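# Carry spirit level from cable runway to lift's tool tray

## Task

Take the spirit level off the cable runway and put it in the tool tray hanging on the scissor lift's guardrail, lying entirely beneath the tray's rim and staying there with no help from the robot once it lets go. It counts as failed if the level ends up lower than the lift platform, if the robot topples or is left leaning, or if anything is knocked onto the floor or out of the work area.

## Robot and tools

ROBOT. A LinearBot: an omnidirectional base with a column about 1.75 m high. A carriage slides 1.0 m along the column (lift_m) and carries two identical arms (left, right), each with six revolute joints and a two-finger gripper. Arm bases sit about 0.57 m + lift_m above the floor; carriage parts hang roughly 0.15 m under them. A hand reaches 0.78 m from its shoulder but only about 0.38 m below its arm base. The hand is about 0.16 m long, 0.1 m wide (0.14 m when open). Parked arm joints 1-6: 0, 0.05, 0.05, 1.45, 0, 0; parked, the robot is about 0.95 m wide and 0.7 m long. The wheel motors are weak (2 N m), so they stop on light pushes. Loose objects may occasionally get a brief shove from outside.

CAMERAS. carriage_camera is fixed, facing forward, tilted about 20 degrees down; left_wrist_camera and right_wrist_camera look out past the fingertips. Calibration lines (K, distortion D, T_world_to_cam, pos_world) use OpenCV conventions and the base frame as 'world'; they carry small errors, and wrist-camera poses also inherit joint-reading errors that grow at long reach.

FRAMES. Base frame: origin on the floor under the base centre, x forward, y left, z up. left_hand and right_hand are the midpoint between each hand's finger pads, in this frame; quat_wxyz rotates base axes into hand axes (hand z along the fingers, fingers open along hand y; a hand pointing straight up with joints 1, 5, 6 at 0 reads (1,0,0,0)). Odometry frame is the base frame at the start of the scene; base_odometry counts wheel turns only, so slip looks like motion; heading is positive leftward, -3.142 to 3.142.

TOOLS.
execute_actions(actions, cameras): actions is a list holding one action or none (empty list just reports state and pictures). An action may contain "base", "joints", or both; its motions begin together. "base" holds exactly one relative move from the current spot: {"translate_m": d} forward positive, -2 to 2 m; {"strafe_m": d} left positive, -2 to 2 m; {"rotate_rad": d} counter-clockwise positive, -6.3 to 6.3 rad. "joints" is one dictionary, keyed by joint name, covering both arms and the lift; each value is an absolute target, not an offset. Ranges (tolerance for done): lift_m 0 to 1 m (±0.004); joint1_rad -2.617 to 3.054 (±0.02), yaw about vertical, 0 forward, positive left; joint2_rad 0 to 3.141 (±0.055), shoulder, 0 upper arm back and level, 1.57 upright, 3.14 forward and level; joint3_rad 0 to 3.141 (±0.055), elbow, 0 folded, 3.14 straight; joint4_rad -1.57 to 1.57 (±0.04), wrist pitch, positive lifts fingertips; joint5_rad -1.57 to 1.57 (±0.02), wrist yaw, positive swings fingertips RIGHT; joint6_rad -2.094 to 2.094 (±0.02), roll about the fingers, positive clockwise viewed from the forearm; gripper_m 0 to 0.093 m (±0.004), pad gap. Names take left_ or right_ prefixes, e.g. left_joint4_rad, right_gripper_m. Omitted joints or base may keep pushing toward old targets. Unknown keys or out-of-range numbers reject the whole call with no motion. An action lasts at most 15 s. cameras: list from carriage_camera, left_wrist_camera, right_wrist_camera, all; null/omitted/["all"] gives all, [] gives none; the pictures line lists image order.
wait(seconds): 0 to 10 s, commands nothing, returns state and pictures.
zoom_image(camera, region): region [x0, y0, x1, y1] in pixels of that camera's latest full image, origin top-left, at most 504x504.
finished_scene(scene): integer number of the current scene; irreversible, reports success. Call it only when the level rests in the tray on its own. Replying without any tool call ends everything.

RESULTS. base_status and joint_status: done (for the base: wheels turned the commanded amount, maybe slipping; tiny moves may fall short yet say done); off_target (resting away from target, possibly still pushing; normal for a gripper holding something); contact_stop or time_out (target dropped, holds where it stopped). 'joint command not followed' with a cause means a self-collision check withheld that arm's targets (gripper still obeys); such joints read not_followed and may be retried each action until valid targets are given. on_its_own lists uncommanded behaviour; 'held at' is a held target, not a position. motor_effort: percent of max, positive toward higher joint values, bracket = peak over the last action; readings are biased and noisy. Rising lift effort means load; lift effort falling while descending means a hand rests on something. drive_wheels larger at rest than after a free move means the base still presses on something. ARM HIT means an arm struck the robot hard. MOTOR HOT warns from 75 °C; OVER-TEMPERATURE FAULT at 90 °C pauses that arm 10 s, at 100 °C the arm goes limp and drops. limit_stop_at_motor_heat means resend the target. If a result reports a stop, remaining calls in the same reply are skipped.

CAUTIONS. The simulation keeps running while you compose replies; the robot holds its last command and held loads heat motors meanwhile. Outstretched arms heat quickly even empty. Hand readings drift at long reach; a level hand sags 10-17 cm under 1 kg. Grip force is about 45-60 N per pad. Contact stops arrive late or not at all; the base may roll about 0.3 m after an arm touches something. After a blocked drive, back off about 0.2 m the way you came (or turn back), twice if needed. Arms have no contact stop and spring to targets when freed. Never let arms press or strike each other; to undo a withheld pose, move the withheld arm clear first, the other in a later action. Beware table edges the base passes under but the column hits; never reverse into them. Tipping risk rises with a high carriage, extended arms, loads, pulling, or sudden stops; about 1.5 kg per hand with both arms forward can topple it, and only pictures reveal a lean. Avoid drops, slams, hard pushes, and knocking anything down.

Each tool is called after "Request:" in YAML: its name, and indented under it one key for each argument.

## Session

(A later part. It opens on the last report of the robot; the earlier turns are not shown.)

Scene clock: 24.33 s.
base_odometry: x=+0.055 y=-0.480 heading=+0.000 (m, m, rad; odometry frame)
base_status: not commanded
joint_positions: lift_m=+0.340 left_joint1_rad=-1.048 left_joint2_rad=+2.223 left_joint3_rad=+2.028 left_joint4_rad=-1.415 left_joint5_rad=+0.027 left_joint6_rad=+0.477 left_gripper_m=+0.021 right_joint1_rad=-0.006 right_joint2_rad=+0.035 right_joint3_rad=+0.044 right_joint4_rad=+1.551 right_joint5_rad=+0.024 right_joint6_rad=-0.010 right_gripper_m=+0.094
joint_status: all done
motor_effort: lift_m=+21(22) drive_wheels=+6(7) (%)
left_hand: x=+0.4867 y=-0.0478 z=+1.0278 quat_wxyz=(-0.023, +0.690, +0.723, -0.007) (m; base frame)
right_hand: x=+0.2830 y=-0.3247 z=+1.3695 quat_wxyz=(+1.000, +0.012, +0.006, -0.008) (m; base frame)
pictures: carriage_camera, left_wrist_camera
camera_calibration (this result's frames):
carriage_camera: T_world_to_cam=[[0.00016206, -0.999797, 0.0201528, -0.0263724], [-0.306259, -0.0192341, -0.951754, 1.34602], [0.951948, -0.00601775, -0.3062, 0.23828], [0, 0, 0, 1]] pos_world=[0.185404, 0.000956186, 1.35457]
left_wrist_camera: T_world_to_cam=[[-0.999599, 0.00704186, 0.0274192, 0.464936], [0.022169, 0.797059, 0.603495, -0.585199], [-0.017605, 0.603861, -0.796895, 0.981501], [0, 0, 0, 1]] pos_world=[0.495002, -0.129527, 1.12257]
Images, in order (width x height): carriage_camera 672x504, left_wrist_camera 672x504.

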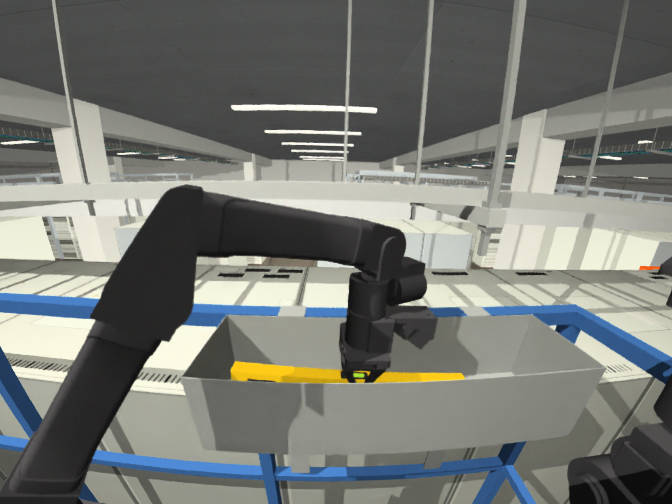

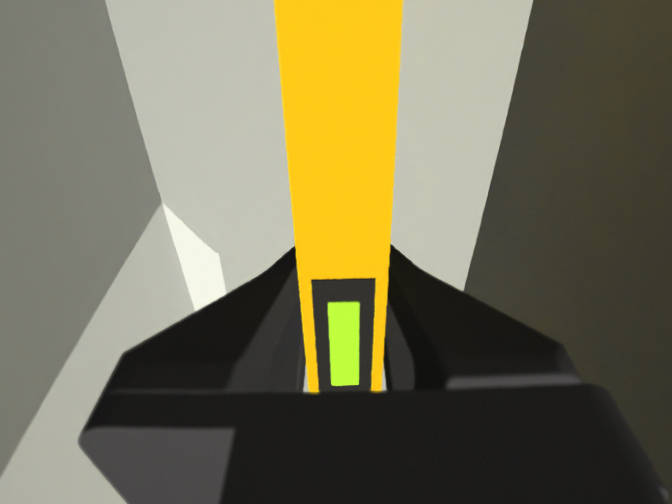

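Request:
execute_actions:
  actions:
    - {"joints":{"lift_m":0.32}}
  cameras: []

Request:
execute_actions:
  actions:
    - {"joints":{"left_gripper_m":0.045}}
  cameras: []

Request:
execute_actions:
  actions:
    - {"joints":{"lift_m":0.48}}
  cameras: ["carriage_camera","left_wrist_camera"]

Scene clock: 25.37 s.
base_odometry: x=+0.055 y=-0.480 heading=+0.000 (m, m, rad; odometry frame)
base_status: not commanded
joint_positions: lift_m=+0.320 left_joint1_rad=-1.048 left_joint2_rad=+2.225 left_joint3_rad=+2.028 left_joint4_rad=-1.412 left_joint5_rad=+0.029 left_joint6_rad=+0.476 left_gripper_m=+0.021 right_joint1_rad=-0.006 right_joint2_rad=+0.035 right_joint3_rad=+0.044 right_joint4_rad=+1.551 right_joint5_rad=+0.025 right_joint6_rad=-0.010 right_gripper_m=+0.094
joint_status: all done
motor_effort: lift_m=+21(22) drive_wheels=-3(8) (%)
left_hand: x=+0.4867 y=-0.0486 z=+1.0072 quat_wxyz=(-0.022, +0.690, +0.723, -0.009) (m; base frame)
right_hand: x=+0.2830 y=-0.3247 z=+1.3496 quat_wxyz=(+1.000, +0.012, +0.006, -0.008) (m; base frame)
pictures: none
No camera images: the call's "cameras" was empty. Leave "cameras" out to get every camera's image.

Scene clock: 25.93 s.
base_odometry: x=+0.055 y=-0.480 heading=+0.000 (m, m, rad; odometry frame)
base_status: not commanded
joint_positions: lift_m=+0.320 left_joint1_rad=-1.048 left_joint2_rad=+2.225 left_joint3_rad=+2.028 left_joint4_rad=-1.413 left_joint5_rad=+0.029 left_joint6_rad=+0.476 left_gripper_m=+0.045 right_joint1_rad=-0.006 right_joint2_rad=+0.035 right_joint3_rad=+0.044 right_joint4_rad=+1.551 right_joint5_rad=+0.025 right_joint6_rad=-0.010 right_gripper_m=+0.094
joint_status: all done
motor_effort: lift_m=+22(22) drive_wheels=+6(6) (%)
left_hand: x=+0.4867 y=-0.0485 z=+1.0072 quat_wxyz=(-0.023, +0.690, +0.723, -0.008) (m; base frame)
right_hand: x=+0.2830 y=-0.3247 z=+1.3496 quat_wxyz=(+1.000, +0.012, +0.006, -0.008) (m; base frame)
pictures: none
No camera images: the call's "cameras" was empty. Leave "cameras" out to get every camera's image.

Scene clock: 27.10 s.
base_odometry: x=+0.055 y=-0.480 heading=+0.000 (m, m, rad; odometry frame)
base_status: not commanded
joint_positions: lift_m=+0.480 left_joint1_rad=-1.048 left_joint2_rad=+2.213 left_joint3_rad=+2.028 left_joint4_rad=-1.415 left_joint5_rad=+0.028 left_joint6_rad=+0.476 left_gripper_m=+0.045 right_joint1_rad=-0.006 right_joint2_rad=+0.035 right_joint3_rad=+0.044 right_joint4_rad=+1.550 right_joint5_rad=+0.025 right_joint6_rad=-0.010 right_gripper_m=+0.094
joint_status: all done
motor_effort: lift_m=+23(28) drive_wheels=+6(6) (%)
left_hand: x=+0.4867 y=-0.0482 z=+1.1718 quat_wxyz=(-0.018, +0.690, +0.723, -0.009) (m; base frame)
right_hand: x=+0.2831 y=-0.3247 z=+1.5094 quat_wxyz=(+1.000, +0.012, +0.006, -0.008) (m; base frame)
pictures: carriage_camera, left_wrist_camera
camera_calibration (this result's frames):
carriage_camera: T_world_to_cam=[[0.00016206, -0.999797, 0.0201528, -0.0291911], [-0.306259, -0.0192341, -0.951754, 1.47913], [0.951948, -0.00601775, -0.3062, 0.281107], [0, 0, 0, 1]] pos_world=[0.185404, 0.000956186, 1.49443]
left_wrist_camera: T_world_to_cam=[[-0.999719, 0.00687546, 0.0226716, 0.466652], [0.0190352, 0.802835, 0.595898, -0.661128], [-0.0141045, 0.596162, -0.80274, 1.10125], [0, 0, 0, 1]] pos_world=[0.494639, -0.128955, 1.2674]
Images, in order (width x height): carriage_camera 672x504, left_wrist_camera 672x504.

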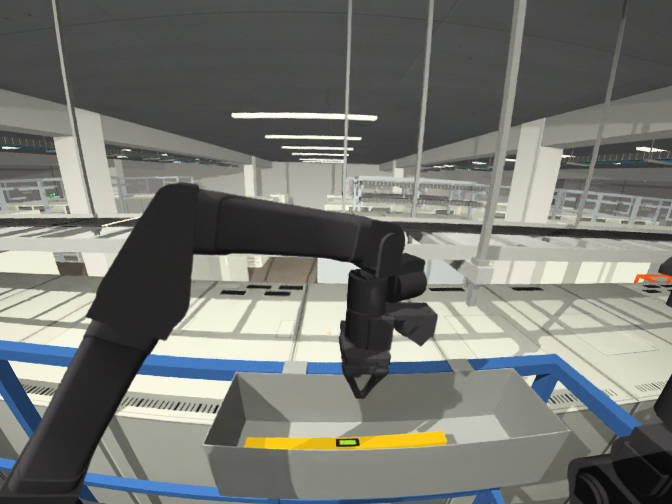

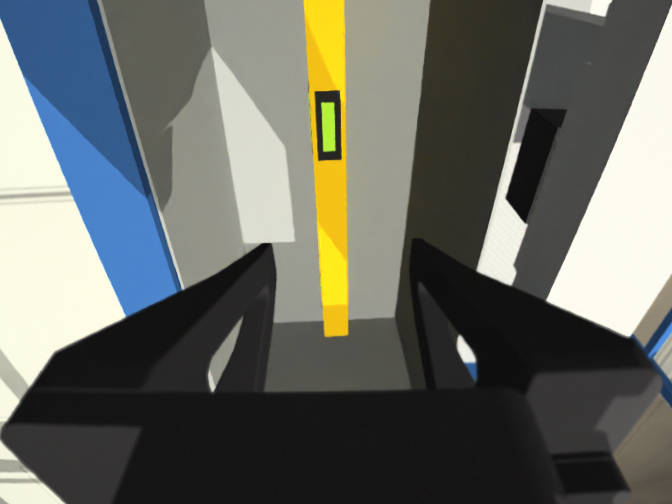

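Request:
finished_scene:
  scene: 1

The scene is finished: the task was done.


## Next scene

The same job, from a new start.

Request:
execute_actions:
  actions: []

Scene clock: 0.00 s.
base_odometry: x=+0.000 y=+0.000 heading=+0.000 (m, m, rad; odometry frame)
base_status: not commanded
joint_positions: lift_m=+0.298 left_joint1_rad=+0.019 left_joint2_rad=+0.077 left_joint3_rad=+0.065 left_joint4_rad=+1.481 left_joint5_rad=-0.058 left_joint6_rad=+0.026 left_gripper_m=+0.095 right_joint1_rad=-0.015 right_joint2_rad=+0.049 right_joint3_rad=+0.061 right_joint4_rad=+1.437 right_joint5_rad=-0.019 right_joint6_rad=+0.044 right_gripper_m=+0.094
joint_status: not commanded
motor_effort: lift_m=+22 drive_wheels=+5 (%)
left_hand: x=+0.3069 y=+0.3309 z=+1.3319 quat_wxyz=(+0.998, -0.029, +0.051, +0.024) (m; base frame)
right_hand: x=+0.3099 y=-0.3176 z=+1.3302 quat_wxyz=(+0.998, -0.008, +0.061, +0.015) (m; base frame)
pictures: carriage_camera, left_wrist_camera, right_wrist_camera
camera_calibration (this result's frames):
carriage_camera: T_world_to_cam=[[0.00016206, -0.999797, 0.0201528, -0.0255244], [-0.306259, -0.0192341, -0.951754, 1.30597], [0.951948, -0.00601775, -0.3062, 0.225395], [0, 0, 0, 1]] pos_world=[0.185404, 0.000956186, 1.31249]
left_wrist_camera: T_world_to_cam=[[0.105403, -0.992282, 0.065321, 0.215322], [0.743064, 0.0349359, -0.668308, 0.658221], [0.660868, 0.118979, 0.741011, -1.1041], [0, 0, 0, 1]] pos_world=[0.217871, 0.32203, 1.24398]
right_wrist_camera: T_world_to_cam=[[0.0628937, -0.997882, 0.0165964, -0.355782], [0.754878, 0.0366869, -0.654838, 0.654746], [0.652842, 0.0537135, 0.755587, -1.06231], [0, 0, 0, 1]] pos_world=[0.221642, -0.321989, 1.23732]
Images, in order (width x height): carriage_camera 672x504, left_wrist_camera 672x504, right_wrist_camera 672x504.

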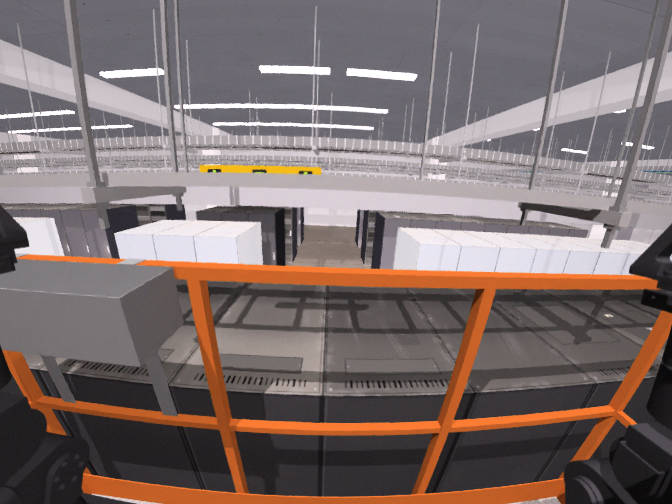

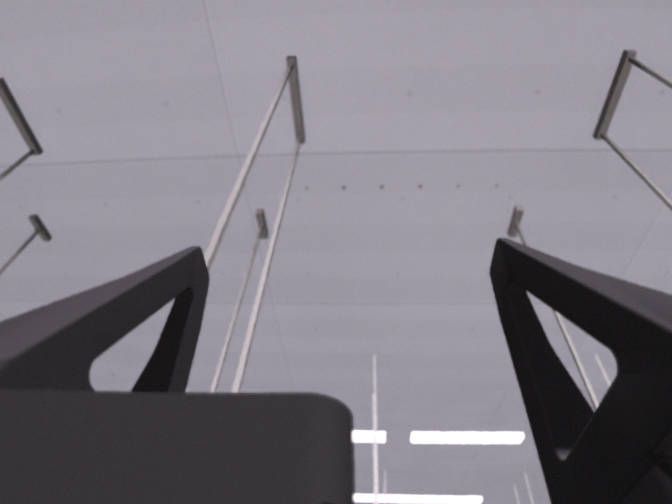

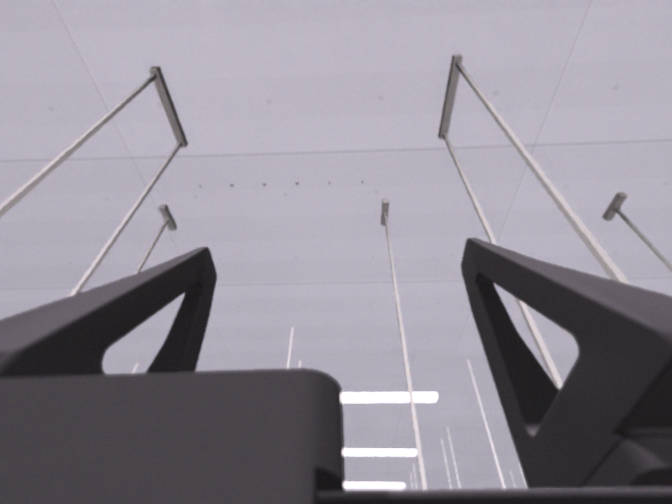

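Request:
execute_actions:
  actions:
    - {"base":{"strafe_m":-0.06},"joints":{"lift_m":0.78,"left_joint1_rad":0,"left_joint2_rad":2.1,"left_joint3_rad":1.9,"left_joint4_rad":-1.37,"left_joint5_rad":0,"left_joint6_rad":1.57}}
  cameras: []

Request:
execute_actions:
  actions:
    - {"base":{"translate_m":0.22}}
  cameras: ["carriage_camera","left_wrist_camera"]

Scene clock: 2.77 s.
base_odometry: x=+0.000 y=-0.060 heading=+0.000 (m, m, rad; odometry frame)
base_status: done
joint_positions: lift_m=+0.780 left_joint1_rad=+0.006 left_joint2_rad=+2.105 left_joint3_rad=+1.886 left_joint4_rad=-1.366 left_joint5_rad=-0.004 left_joint6_rad=+1.559 left_gripper_m=+0.095 right_joint1_rad=-0.015 right_joint2_rad=+0.049 right_joint3_rad=+0.061 right_joint4_rad=+1.437 right_joint5_rad=-0.019 right_joint6_rad=+0.044 right_gripper_m=+0.094
joint_status: all done
motor_effort: lift_m=+24(32) drive_wheels=-14(40) (%)
left_hand: x=+0.6826 y=+0.3236 z=+1.4788 quat_wxyz=(-0.007, +0.701, +0.713, -0.004) (m; base frame)
right_hand: x=+0.3099 y=-0.3177 z=+1.8121 quat_wxyz=(+0.998, -0.008, +0.061, +0.015) (m; base frame)
pictures: none
No camera images: the call's "cameras" was empty. Leave "cameras" out to get every camera's image.

Scene clock: 4.93 s.
base_odometry: x=+0.220 y=-0.060 heading=-0.001 (m, m, rad; odometry frame)
base_status: done
joint_positions: lift_m=+0.780 left_joint1_rad=+0.005 left_joint2_rad=+2.105 left_joint3_rad=+1.886 left_joint4_rad=-1.367 left_joint5_rad=-0.004 left_joint6_rad=+1.559 left_gripper_m=+0.095 right_joint1_rad=-0.015 right_joint2_rad=+0.049 right_joint3_rad=+0.061 right_joint4_rad=+1.437 right_joint5_rad=-0.019 right_joint6_rad=+0.044 right_gripper_m=+0.094
joint_status: not commanded
motor_effort: lift_m=+24(24) drive_wheels=-11(49) (%)
left_hand: x=+0.6823 y=+0.3233 z=+1.4788 quat_wxyz=(-0.007, +0.701, +0.713, -0.004) (m; base frame)
right_hand: x=+0.3101 y=-0.3177 z=+1.8121 quat_wxyz=(+0.998, -0.008, +0.061, +0.015) (m; base frame)
pictures: carriage_camera, left_wrist_camera
camera_calibration (this result's frames):
carriage_camera: T_world_to_cam=[[0.00016206, -0.999797, 0.0201528, -0.0352362], [-0.306259, -0.0192341, -0.951754, 1.76462], [0.951948, -0.00601775, -0.3062, 0.372955], [0, 0, 0, 1]] pos_world=[0.185404, 0.000956186, 1.79439]
left_wrist_camera: T_world_to_cam=[[-0.999296, 0.0375089, -0.000203218, 0.676332], [0.030167, 0.806892, 0.589928, -1.14607], [0.0222915, 0.589507, -0.807456, 1.11328], [0, 0, 0, 1]] pos_world=[0.685613, 0.2431, 1.57515]
Images, in order (width x height): carriage_camera 672x504, left_wrist_camera 672x504.

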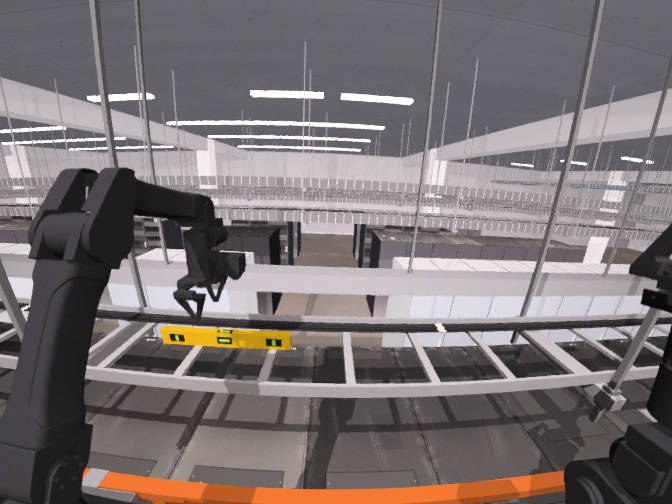

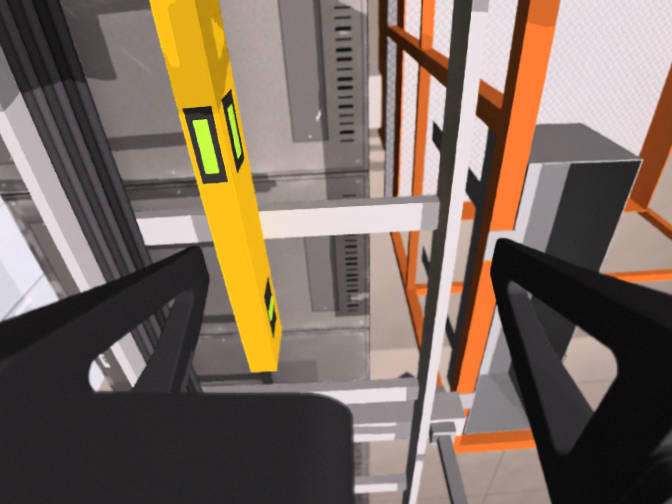

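Request:
execute_actions:
  actions:
    - {"base":{"translate_m":0.072},"joints":{"lift_m":0.71,"left_joint6_rad":1.51}}
  cameras: ["carriage_camera","left_wrist_camera"]

Scene clock: 6.67 s.
base_odometry: x=+0.292 y=-0.060 heading=-0.002 (m, m, rad; odometry frame)
base_status: done
joint_positions: lift_m=+0.710 left_joint1_rad=+0.005 left_joint2_rad=+2.108 left_joint3_rad=+1.886 left_joint4_rad=-1.371 left_joint5_rad=-0.003 left_joint6_rad=+1.518 left_gripper_m=+0.095 right_joint1_rad=-0.015 right_joint2_rad=+0.049 right_joint3_rad=+0.061 right_joint4_rad=+1.437 right_joint5_rad=-0.019 right_joint6_rad=+0.044 right_gripper_m=+0.094
joint_status: all done
motor_effort: lift_m=+22(21) drive_wheels=-9(59) (%)
left_hand: x=+0.6816 y=+0.3231 z=+1.4082 quat_wxyz=(-0.009, +0.686, +0.727, -0.006) (m; base frame)
right_hand: x=+0.3100 y=-0.3177 z=+1.7423 quat_wxyz=(+0.998, -0.008, +0.061, +0.015) (m; base frame)
pictures: carriage_camera, left_wrist_camera
camera_calibration (this result's frames):
carriage_camera: T_world_to_cam=[[0.00016206, -0.999797, 0.0201528, -0.03383], [-0.306259, -0.0192341, -0.951754, 1.69821], [0.951948, -0.00601775, -0.3062, 0.351589], [0, 0, 0, 1]] pos_world=[0.185404, 0.000956186, 1.72462]
left_wrist_camera: T_world_to_cam=[[-0.999979, -0.00406968, 0.00498038, 0.682229], [-0.000348782, 0.807525, 0.589833, -1.08356], [-0.00642222, 0.589819, -0.80751, 1.07591], [0, 0, 0, 1]] pos_world=[0.688746, 0.243183, 1.50453]
Images, in order (width x height): carriage_camera 672x504, left_wrist_camera 672x504.

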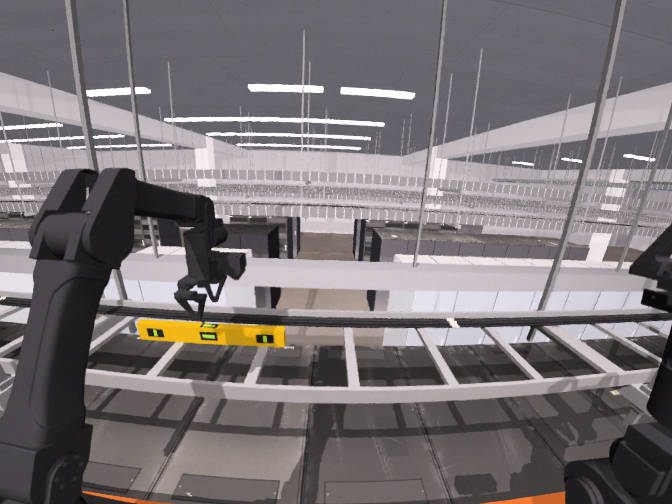

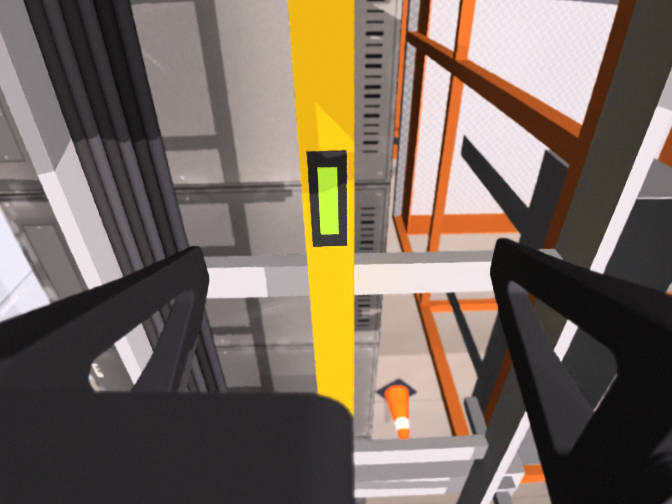

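Request:
execute_actions:
  actions:
    - {"joints":{"lift_m":0.632}}
  cameras: ["left_wrist_camera"]

Request:
execute_actions:
  actions:
    - {"joints":{"left_gripper_m":0}}
  cameras: []

Request:
execute_actions:
  actions:
    - {"joints":{"lift_m":0.73}}
  cameras: ["carriage_camera","left_wrist_camera"]

Scene clock: 7.77 s.
base_odometry: x=+0.292 y=-0.060 heading=-0.002 (m, m, rad; odometry frame)
base_status: not commanded
joint_positions: lift_m=+0.632 left_joint1_rad=+0.005 left_joint2_rad=+2.107 left_joint3_rad=+1.886 left_joint4_rad=-1.371 left_joint5_rad=-0.003 left_joint6_rad=+1.518 left_gripper_m=+0.095 right_joint1_rad=-0.015 right_joint2_rad=+0.049 right_joint3_rad=+0.061 right_joint4_rad=+1.437 right_joint5_rad=-0.019 right_joint6_rad=+0.044 right_gripper_m=+0.094
joint_status: all done
motor_effort: lift_m=+21(23) drive_wheels=-7(10) (%)
left_hand: x=+0.6816 y=+0.3231 z=+1.3305 quat_wxyz=(-0.009, +0.686, +0.727, -0.006) (m; base frame)
right_hand: x=+0.3099 y=-0.3177 z=+1.6643 quat_wxyz=(+0.998, -0.008, +0.061, +0.015) (m; base frame)
pictures: left_wrist_camera
camera_calibration (this result's frames):
left_wrist_camera: T_world_to_cam=[[-0.999983, -0.0040697, 0.00421744, 0.683644], [-0.000798791, 0.807523, 0.589836, -1.03742], [-0.00580614, 0.589823, -0.807512, 1.01274], [0, 0, 0, 1]] pos_world=[0.688684, 0.243183, 1.42683]
Images, in order (width x height): left_wrist_camera 672x504.

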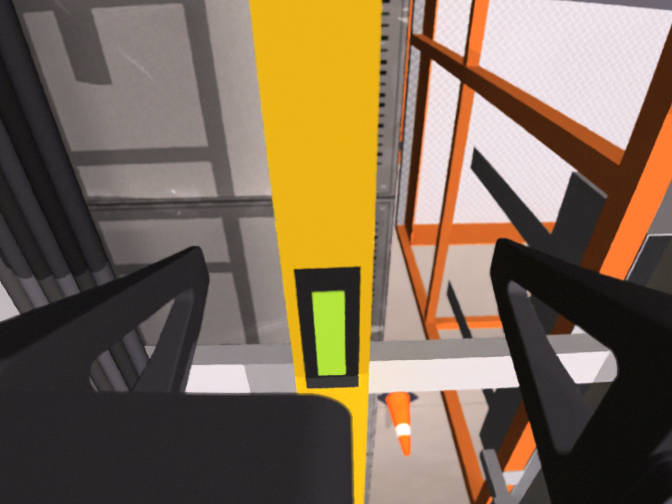

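Scene clock: 8.50 s.
base_odometry: x=+0.292 y=-0.060 heading=-0.002 (m, m, rad; odometry frame)
base_status: not commanded
joint_positions: lift_m=+0.632 left_joint1_rad=+0.005 left_joint2_rad=+2.107 left_joint3_rad=+1.886 left_joint4_rad=-1.368 left_joint5_rad=-0.003 left_joint6_rad=+1.517 left_gripper_m=+0.022 right_joint1_rad=-0.015 right_joint2_rad=+0.049 right_joint3_rad=+0.061 right_joint4_rad=+1.437 right_joint5_rad=-0.019 right_joint6_rad=+0.044 right_gripper_m=+0.094
joint_status: left_gripper_m off_target (ended at +0.022, target +0.000)
motor_effort: lift_m=+21(21) drive_wheels=-7(7) (%)
left_hand: x=+0.6824 y=+0.3231 z=+1.3304 quat_wxyz=(-0.007, +0.686, +0.728, -0.005) (m; base frame)
right_hand: x=+0.3099 y=-0.3177 z=+1.6643 quat_wxyz=(+0.998, -0.008, +0.061, +0.015) (m; base frame)
pictures: none
No camera images: the call's "cameras" was empty. Leave "cameras" out to get every camera's image.

Scene clock: 9.43 s.
base_odometry: x=+0.292 y=-0.060 heading=-0.002 (m, m, rad; odometry frame)
base_status: not commanded
joint_positions: lift_m=+0.730 left_joint1_rad=+0.005 left_joint2_rad=+2.118 left_joint3_rad=+1.886 left_joint4_rad=-1.368 left_joint5_rad=-0.002 left_joint6_rad=+1.517 left_gripper_m=+0.022 right_joint1_rad=-0.015 right_joint2_rad=+0.049 right_joint3_rad=+0.061 right_joint4_rad=+1.437 right_joint5_rad=-0.019 right_joint6_rad=+0.044 right_gripper_m=+0.094
joint_status: all done
motor_effort: lift_m=+23(29) drive_wheels=-6(7) (%)
left_hand: x=+0.6822 y=+0.3229 z=+1.4238 quat_wxyz=(-0.011, +0.686, +0.728, -0.009) (m; base frame)
right_hand: x=+0.3100 y=-0.3177 z=+1.7620 quat_wxyz=(+0.998, -0.008, +0.061, +0.015) (m; base frame)
pictures: carriage_camera, left_wrist_camera
camera_calibration (this result's frames):
carriage_camera: T_world_to_cam=[[0.00016206, -0.999797, 0.0201528, -0.0342281], [-0.306259, -0.0192341, -0.951754, 1.71701], [0.951948, -0.00601775, -0.3062, 0.357638], [0, 0, 0, 1]] pos_world=[0.185404, 0.000956186, 1.74437]
left_wrist_camera: T_world_to_cam=[[-0.999909, -0.00485068, 0.0126066, 0.672074], [0.00350371, 0.808213, 0.58888, -1.09413], [-0.0130453, 0.588871, -0.808122, 1.09437], [0, 0, 0, 1]] pos_world=[0.690122, 0.243108, 1.52022]
Images, in order (width x height): carriage_camera 672x504, left_wrist_camera 672x504.

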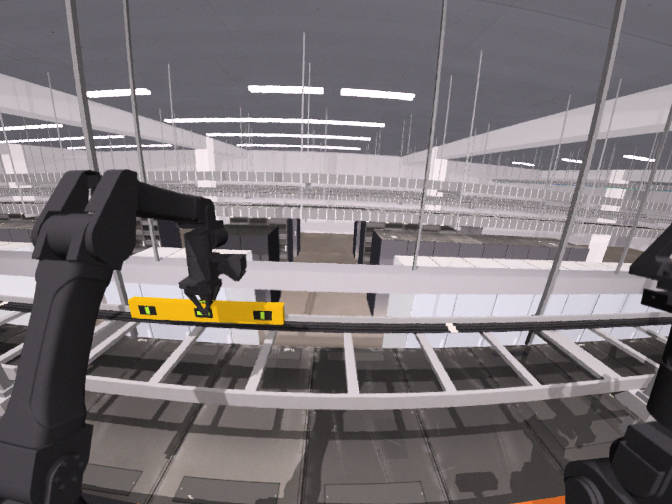

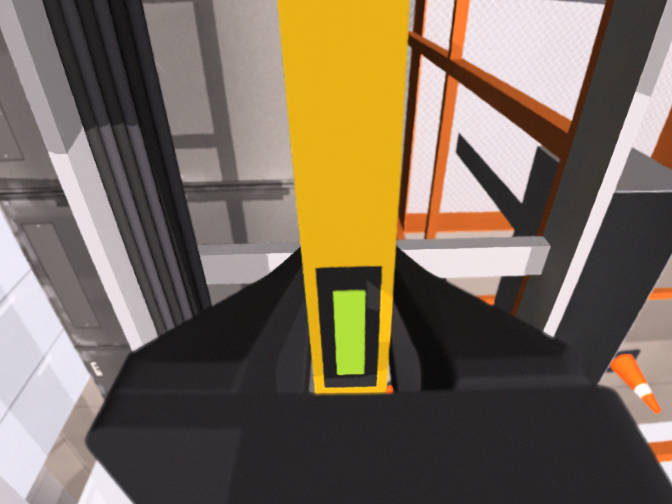

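Request:
execute_actions:
  actions:
    - {"base":{"translate_m":-0.292}}
  cameras: []

Request:
execute_actions:
  actions:
    - {"base":{"strafe_m":0.23},"joints":{"left_joint1_rad":0.5,"left_joint6_rad":2.04,"lift_m":0.58}}
  cameras: ["carriage_camera","left_wrist_camera"]

Scene clock: 12.17 s.
base_odometry: x=+0.000 y=-0.060 heading=-0.002 (m, m, rad; odometry frame)
base_status: done
joint_positions: lift_m=+0.730 left_joint1_rad=+0.004 left_joint2_rad=+2.118 left_joint3_rad=+1.886 left_joint4_rad=-1.368 left_joint5_rad=-0.001 left_joint6_rad=+1.517 left_gripper_m=+0.022 right_joint1_rad=-0.015 right_joint2_rad=+0.049 right_joint3_rad=+0.061 right_joint4_rad=+1.437 right_joint5_rad=-0.019 right_joint6_rad=+0.044 right_gripper_m=+0.094
joint_status: not commanded
motor_effort: lift_m=+25(24) drive_wheels=-7(51) (%)
left_hand: x=+0.6821 y=+0.3225 z=+1.4238 quat_wxyz=(-0.011, +0.686, +0.727, -0.010) (m; base frame)
right_hand: x=+0.3100 y=-0.3177 z=+1.7620 quat_wxyz=(+0.998, -0.008, +0.061, +0.015) (m; base frame)
pictures: none
No camera images: the call's "cameras" was empty. Leave "cameras" out to get every camera's image.

Scene clock: 14.37 s.
base_odometry: x=+0.000 y=+0.170 heading=-0.002 (m, m, rad; odometry frame)
base_status: done
joint_positions: lift_m=+0.580 left_joint1_rad=+0.503 left_joint2_rad=+2.119 left_joint3_rad=+1.886 left_joint4_rad=-1.367 left_joint5_rad=-0.004 left_joint6_rad=+2.029 left_gripper_m=+0.022 right_joint1_rad=-0.015 right_joint2_rad=+0.049 right_joint3_rad=+0.061 right_joint4_rad=+1.437 right_joint5_rad=-0.019 right_joint6_rad=+0.044 right_gripper_m=+0.094
joint_status: all done
motor_effort: lift_m=+21(20) drive_wheels=-6(44) (%)
left_hand: x=+0.6322 y=+0.5154 z=+1.2738 quat_wxyz=(-0.006, +0.691, +0.723, -0.013) (m; base frame)
right_hand: x=+0.3099 y=-0.3177 z=+1.6123 quat_wxyz=(+0.998, -0.008, +0.061, +0.015) (m; base frame)
pictures: carriage_camera, left_wrist_camera
camera_calibration (this result's frames):
carriage_camera: T_world_to_cam=[[0.00016206, -0.999797, 0.0201528, -0.0312103], [-0.306259, -0.0192341, -0.951754, 1.57449], [0.951948, -0.00601775, -0.3062, 0.311787], [0, 0, 0, 1]] pos_world=[0.185404, 0.000956186, 1.59463]
left_wrist_camera: T_world_to_cam=[[-0.999905, 0.00887527, 0.0105897, 0.620348], [0.0133668, 0.815416, 0.578721, -1.15817], [-0.00349869, 0.578807, -0.815457, 0.867613], [0, 0, 0, 1]] pos_world=[0.638806, 0.436704, 1.37119]
Images, in order (width x height): carriage_camera 672x504, left_wrist_camera 672x504.

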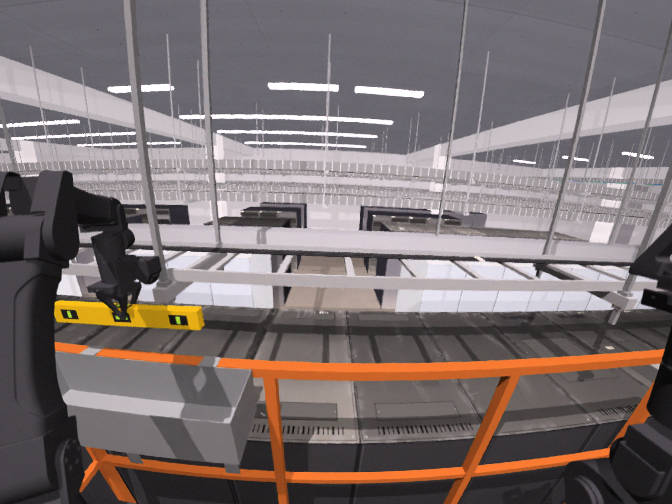

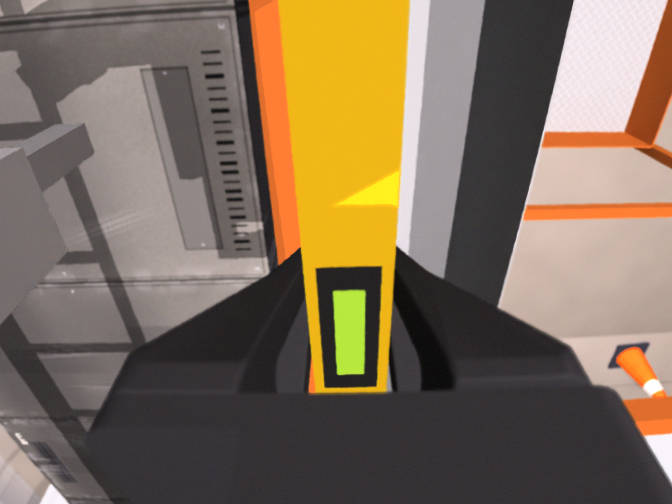

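Request:
execute_actions:
  actions:
    - {"base":{"translate_m":-0.07}}
  cameras: []

Request:
execute_actions:
  actions:
    - {"base":{"strafe_m":-0.05},"joints":{"lift_m":0.49}}
  cameras: ["carriage_camera","left_wrist_camera"]

Scene clock: 16.03 s.
base_odometry: x=-0.070 y=+0.171 heading=-0.002 (m, m, rad; odometry frame)
base_status: done
joint_positions: lift_m=+0.580 left_joint1_rad=+0.503 left_joint2_rad=+2.119 left_joint3_rad=+1.886 left_joint4_rad=-1.367 left_joint5_rad=-0.003 left_joint6_rad=+2.029 left_gripper_m=+0.022 right_joint1_rad=-0.015 right_joint2_rad=+0.049 right_joint3_rad=+0.061 right_joint4_rad=+1.437 right_joint5_rad=-0.019 right_joint6_rad=+0.044 right_gripper_m=+0.094
joint_status: not commanded
motor_effort: lift_m=+21(20) drive_wheels=-4(40) (%)
left_hand: x=+0.6321 y=+0.5152 z=+1.2738 quat_wxyz=(-0.006, +0.691, +0.723, -0.013) (m; base frame)
right_hand: x=+0.3100 y=-0.3177 z=+1.6123 quat_wxyz=(+0.998, -0.008, +0.061, +0.015) (m; base frame)
pictures: none
No camera images: the call's "cameras" was empty. Leave "cameras" out to get every camera's image.

Scene clock: 17.33 s.
base_odometry: x=-0.070 y=+0.121 heading=-0.002 (m, m, rad; odometry frame)
base_status: done
joint_positions: lift_m=+0.490 left_joint1_rad=+0.502 left_joint2_rad=+2.119 left_joint3_rad=+1.886 left_joint4_rad=-1.368 left_joint5_rad=-0.001 left_joint6_rad=+2.029 left_gripper_m=+0.022 right_joint1_rad=-0.015 right_joint2_rad=+0.049 right_joint3_rad=+0.061 right_joint4_rad=+1.437 right_joint5_rad=-0.019 right_joint6_rad=+0.044 right_gripper_m=+0.094
joint_status: all done
motor_effort: lift_m=+22(22) drive_wheels=-3(40) (%)
left_hand: x=+0.6325 y=+0.5143 z=+1.1840 quat_wxyz=(-0.005, +0.692, +0.722, -0.014) (m; base frame)
right_hand: x=+0.3100 y=-0.3177 z=+1.5223 quat_wxyz=(+0.998, -0.008, +0.061, +0.015) (m; base frame)
pictures: carriage_camera, left_wrist_camera
camera_calibration (this result's frames):
carriage_camera: T_world_to_cam=[[0.00016206, -0.999797, 0.0201528, -0.0293972], [-0.306259, -0.0192341, -0.951754, 1.48886], [0.951948, -0.00601775, -0.3062, 0.284238], [0, 0, 0, 1]] pos_world=[0.185404, 0.000956186, 1.50466]
left_wrist_camera: T_world_to_cam=[[-0.999895, 0.0107255, 0.00975433, 0.62165], [0.0143867, 0.817153, 0.576242, -1.10388], [-0.0017903, 0.576321, -0.817221, 0.797312], [0, 0, 0, 1]] pos_world=[0.638893, 0.435859, 1.28162]
Images, in order (width x height): carriage_camera 672x504, left_wrist_camera 672x504.

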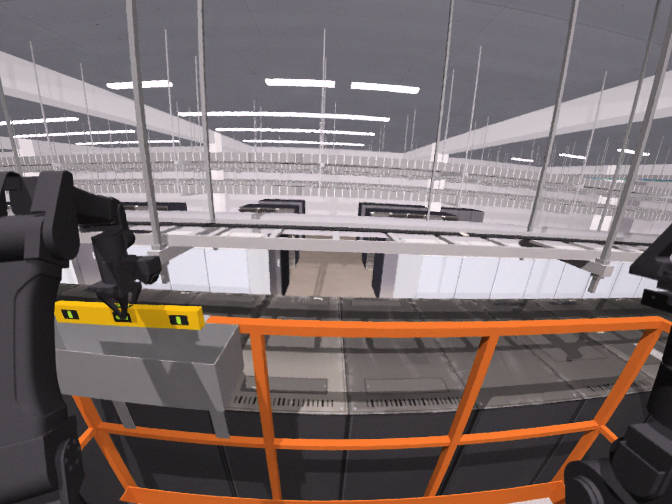

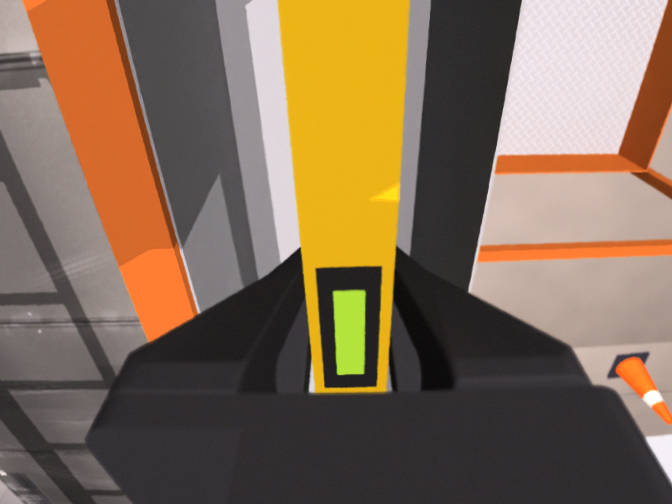

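Request:
execute_actions:
  actions:
    - {"base":{"translate_m":0.01},"joints":{"lift_m":0.36}}
  cameras: ["carriage_camera","left_wrist_camera"]

Scene clock: 18.53 s.
base_odometry: x=-0.060 y=+0.121 heading=-0.002 (m, m, rad; odometry frame)
base_status: done
joint_positions: lift_m=+0.360 left_joint1_rad=+0.502 left_joint2_rad=+2.120 left_joint3_rad=+1.886 left_joint4_rad=-1.368 left_joint5_rad=-0.001 left_joint6_rad=+2.030 left_gripper_m=+0.022 right_joint1_rad=-0.015 right_joint2_rad=+0.049 right_joint3_rad=+0.061 right_joint4_rad=+1.437 right_joint5_rad=-0.019 right_joint6_rad=+0.044 right_gripper_m=+0.094
joint_status: all done
motor_effort: lift_m=+22(22) drive_wheels=+14(18) (%)
left_hand: x=+0.6323 y=+0.5141 z=+1.0534 quat_wxyz=(-0.005, +0.692, +0.722, -0.015) (m; base frame)
right_hand: x=+0.3100 y=-0.3177 z=+1.3923 quat_wxyz=(+0.998, -0.008, +0.061, +0.015) (m; base frame)
pictures: carriage_camera, left_wrist_camera
camera_calibration (this result's frames):
carriage_camera: T_world_to_cam=[[0.00016206, -0.999797, 0.0201528, -0.0267768], [-0.306259, -0.0192341, -0.951754, 1.36511], [0.951948, -0.00601775, -0.3062, 0.244425], [0, 0, 0, 1]] pos_world=[0.185404, 0.000956186, 1.37463]
left_wrist_camera: T_world_to_cam=[[-0.999871, 0.0111106, 0.0115562, 0.620657], [0.0157354, 0.817979, 0.575032, -1.02849], [-0.00306375, 0.57514, -0.818049, 0.692959], [0, 0, 0, 1]] pos_world=[0.638884, 0.435837, 1.15112]
Images, in order (width x height): carriage_camera 672x504, left_wrist_camera 672x504.

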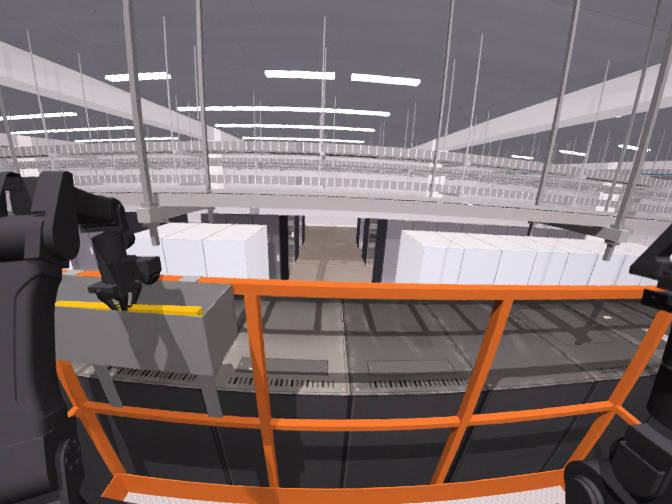

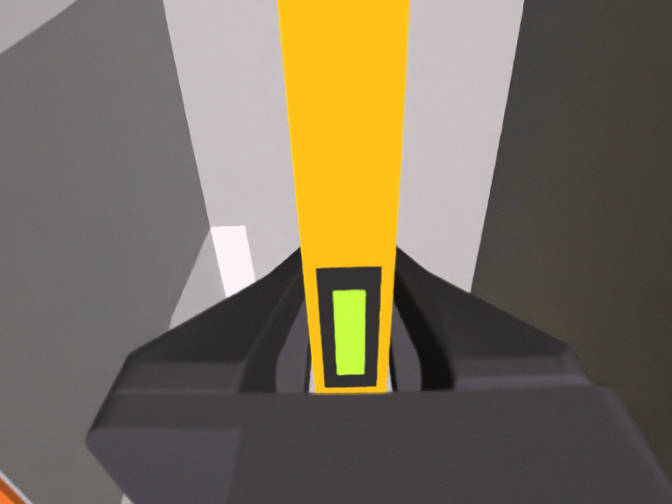

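Request:
execute_actions:
  actions:
    - {"joints":{"lift_m":0.315}}
  cameras: ["left_wrist_camera"]

Request:
execute_actions:
  actions:
    - {"joints":{"left_gripper_m":0.045}}
  cameras: []

Request:
execute_actions:
  actions:
    - {"joints":{"lift_m":0.46}}
  cameras: ["carriage_camera","left_wrist_camera"]

Scene clock: 19.57 s.
base_odometry: x=-0.060 y=+0.121 heading=-0.002 (m, m, rad; odometry frame)
base_status: not commanded
joint_positions: lift_m=+0.315 left_joint1_rad=+0.502 left_joint2_rad=+2.123 left_joint3_rad=+1.886 left_joint4_rad=-1.368 left_joint5_rad=-0.001 left_joint6_rad=+2.030 left_gripper_m=+0.022 right_joint1_rad=-0.015 right_joint2_rad=+0.049 right_joint3_rad=+0.061 right_joint4_rad=+1.437 right_joint5_rad=-0.019 right_joint6_rad=+0.044 right_gripper_m=+0.094
joint_status: all done
motor_effort: lift_m=+21(23) drive_wheels=+13(13) (%)
left_hand: x=+0.6323 y=+0.5141 z=+1.0073 quat_wxyz=(-0.005, +0.692, +0.722, -0.016) (m; base frame)
right_hand: x=+0.3100 y=-0.3177 z=+1.3473 quat_wxyz=(+0.998, -0.008, +0.061, +0.015) (m; base frame)
pictures: left_wrist_camera
camera_calibration (this result's frames):
left_wrist_camera: T_world_to_cam=[[-0.999837, 0.0115083, 0.0138764, 0.618581], [0.017389, 0.818717, 0.573933, -1.0023], [-0.00475583, 0.574081, -0.818785, 0.657656], [0, 0, 0, 1]] pos_world=[0.639037, 0.435936, 1.10515]
Images, in order (width x height): left_wrist_camera 672x504.

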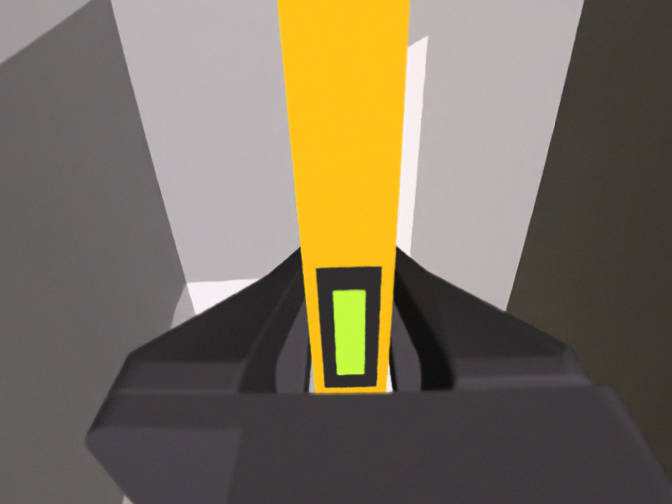

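Scene clock: 20.13 s.
base_odometry: x=-0.060 y=+0.121 heading=-0.002 (m, m, rad; odometry frame)
base_status: not commanded
joint_positions: lift_m=+0.315 left_joint1_rad=+0.502 left_joint2_rad=+2.123 left_joint3_rad=+1.886 left_joint4_rad=-1.368 left_joint5_rad=-0.001 left_joint6_rad=+2.030 left_gripper_m=+0.045 right_joint1_rad=-0.015 right_joint2_rad=+0.049 right_joint3_rad=+0.061 right_joint4_rad=+1.437 right_joint5_rad=-0.019 right_joint6_rad=+0.044 right_gripper_m=+0.094
joint_status: all done
motor_effort: lift_m=+22(22) drive_wheels=+13(13) (%)
left_hand: x=+0.6323 y=+0.5141 z=+1.0073 quat_wxyz=(-0.005, +0.692, +0.722, -0.016) (m; base frame)
right_hand: x=+0.3100 y=-0.3177 z=+1.3473 quat_wxyz=(+0.998, -0.008, +0.061, +0.015) (m; base frame)
pictures: none
No camera images: the call's "cameras" was empty. Leave "cameras" out to get every camera's image.

Scene clock: 21.23 s.
base_odometry: x=-0.060 y=+0.121 heading=-0.002 (m, m, rad; odometry frame)
base_status: not commanded
joint_positions: lift_m=+0.460 left_joint1_rad=+0.502 left_joint2_rad=+2.114 left_joint3_rad=+1.886 left_joint4_rad=-1.369 left_joint5_rad=+0.000 left_joint6_rad=+2.030 left_gripper_m=+0.045 right_joint1_rad=-0.015 right_joint2_rad=+0.049 right_joint3_rad=+0.061 right_joint4_rad=+1.437 right_joint5_rad=-0.019 right_joint6_rad=+0.044 right_gripper_m=+0.094
joint_status: all done
motor_effort: lift_m=+23(30) drive_wheels=+12(13) (%)
left_hand: x=+0.6323 y=+0.5140 z=+1.1555 quat_wxyz=(-0.004, +0.692, +0.722, -0.012) (m; base frame)
right_hand: x=+0.3100 y=-0.3177 z=+1.4921 quat_wxyz=(+0.998, -0.008, +0.061, +0.015) (m; base frame)
pictures: carriage_camera, left_wrist_camera
camera_calibration (this result's frames):
carriage_camera: T_world_to_cam=[[0.00016206, -0.999797, 0.0201528, -0.0287888], [-0.306259, -0.0192341, -0.951754, 1.46013], [0.951948, -0.00601775, -0.3062, 0.274994], [0, 0, 0, 1]] pos_world=[0.185404, 0.000956186, 1.47447]
left_wrist_camera: T_world_to_cam=[[-0.999912, 0.0114606, 0.00671127, 0.624884], [0.0132328, 0.816692, 0.576922, -1.0871], [0.00113082, 0.57696, -0.816772, 0.771533], [0, 0, 0, 1]] pos_world=[0.638342, 0.435522, 1.25315]
Images, in order (width x height): carriage_camera 672x504, left_wrist_camera 672x504.

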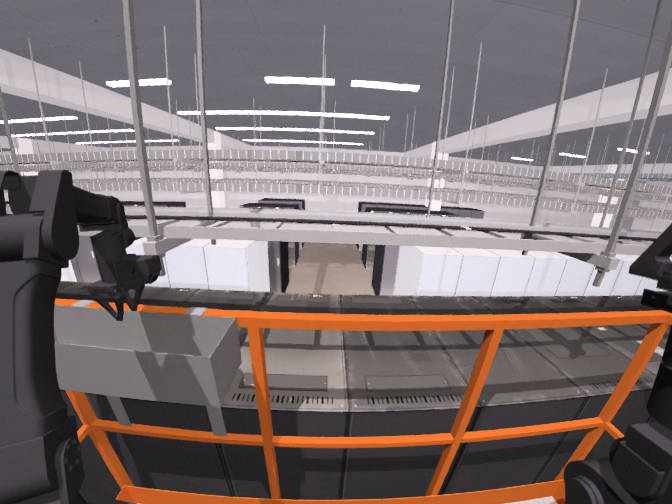

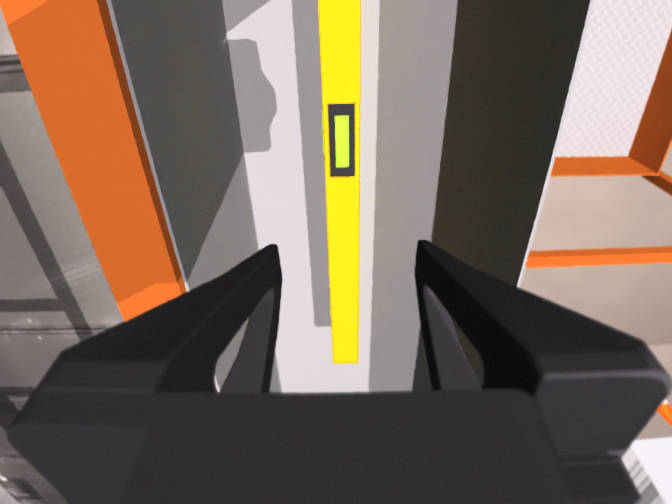

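Request:
finished_scene:
  scene: 2

The scene is finished: the task was done.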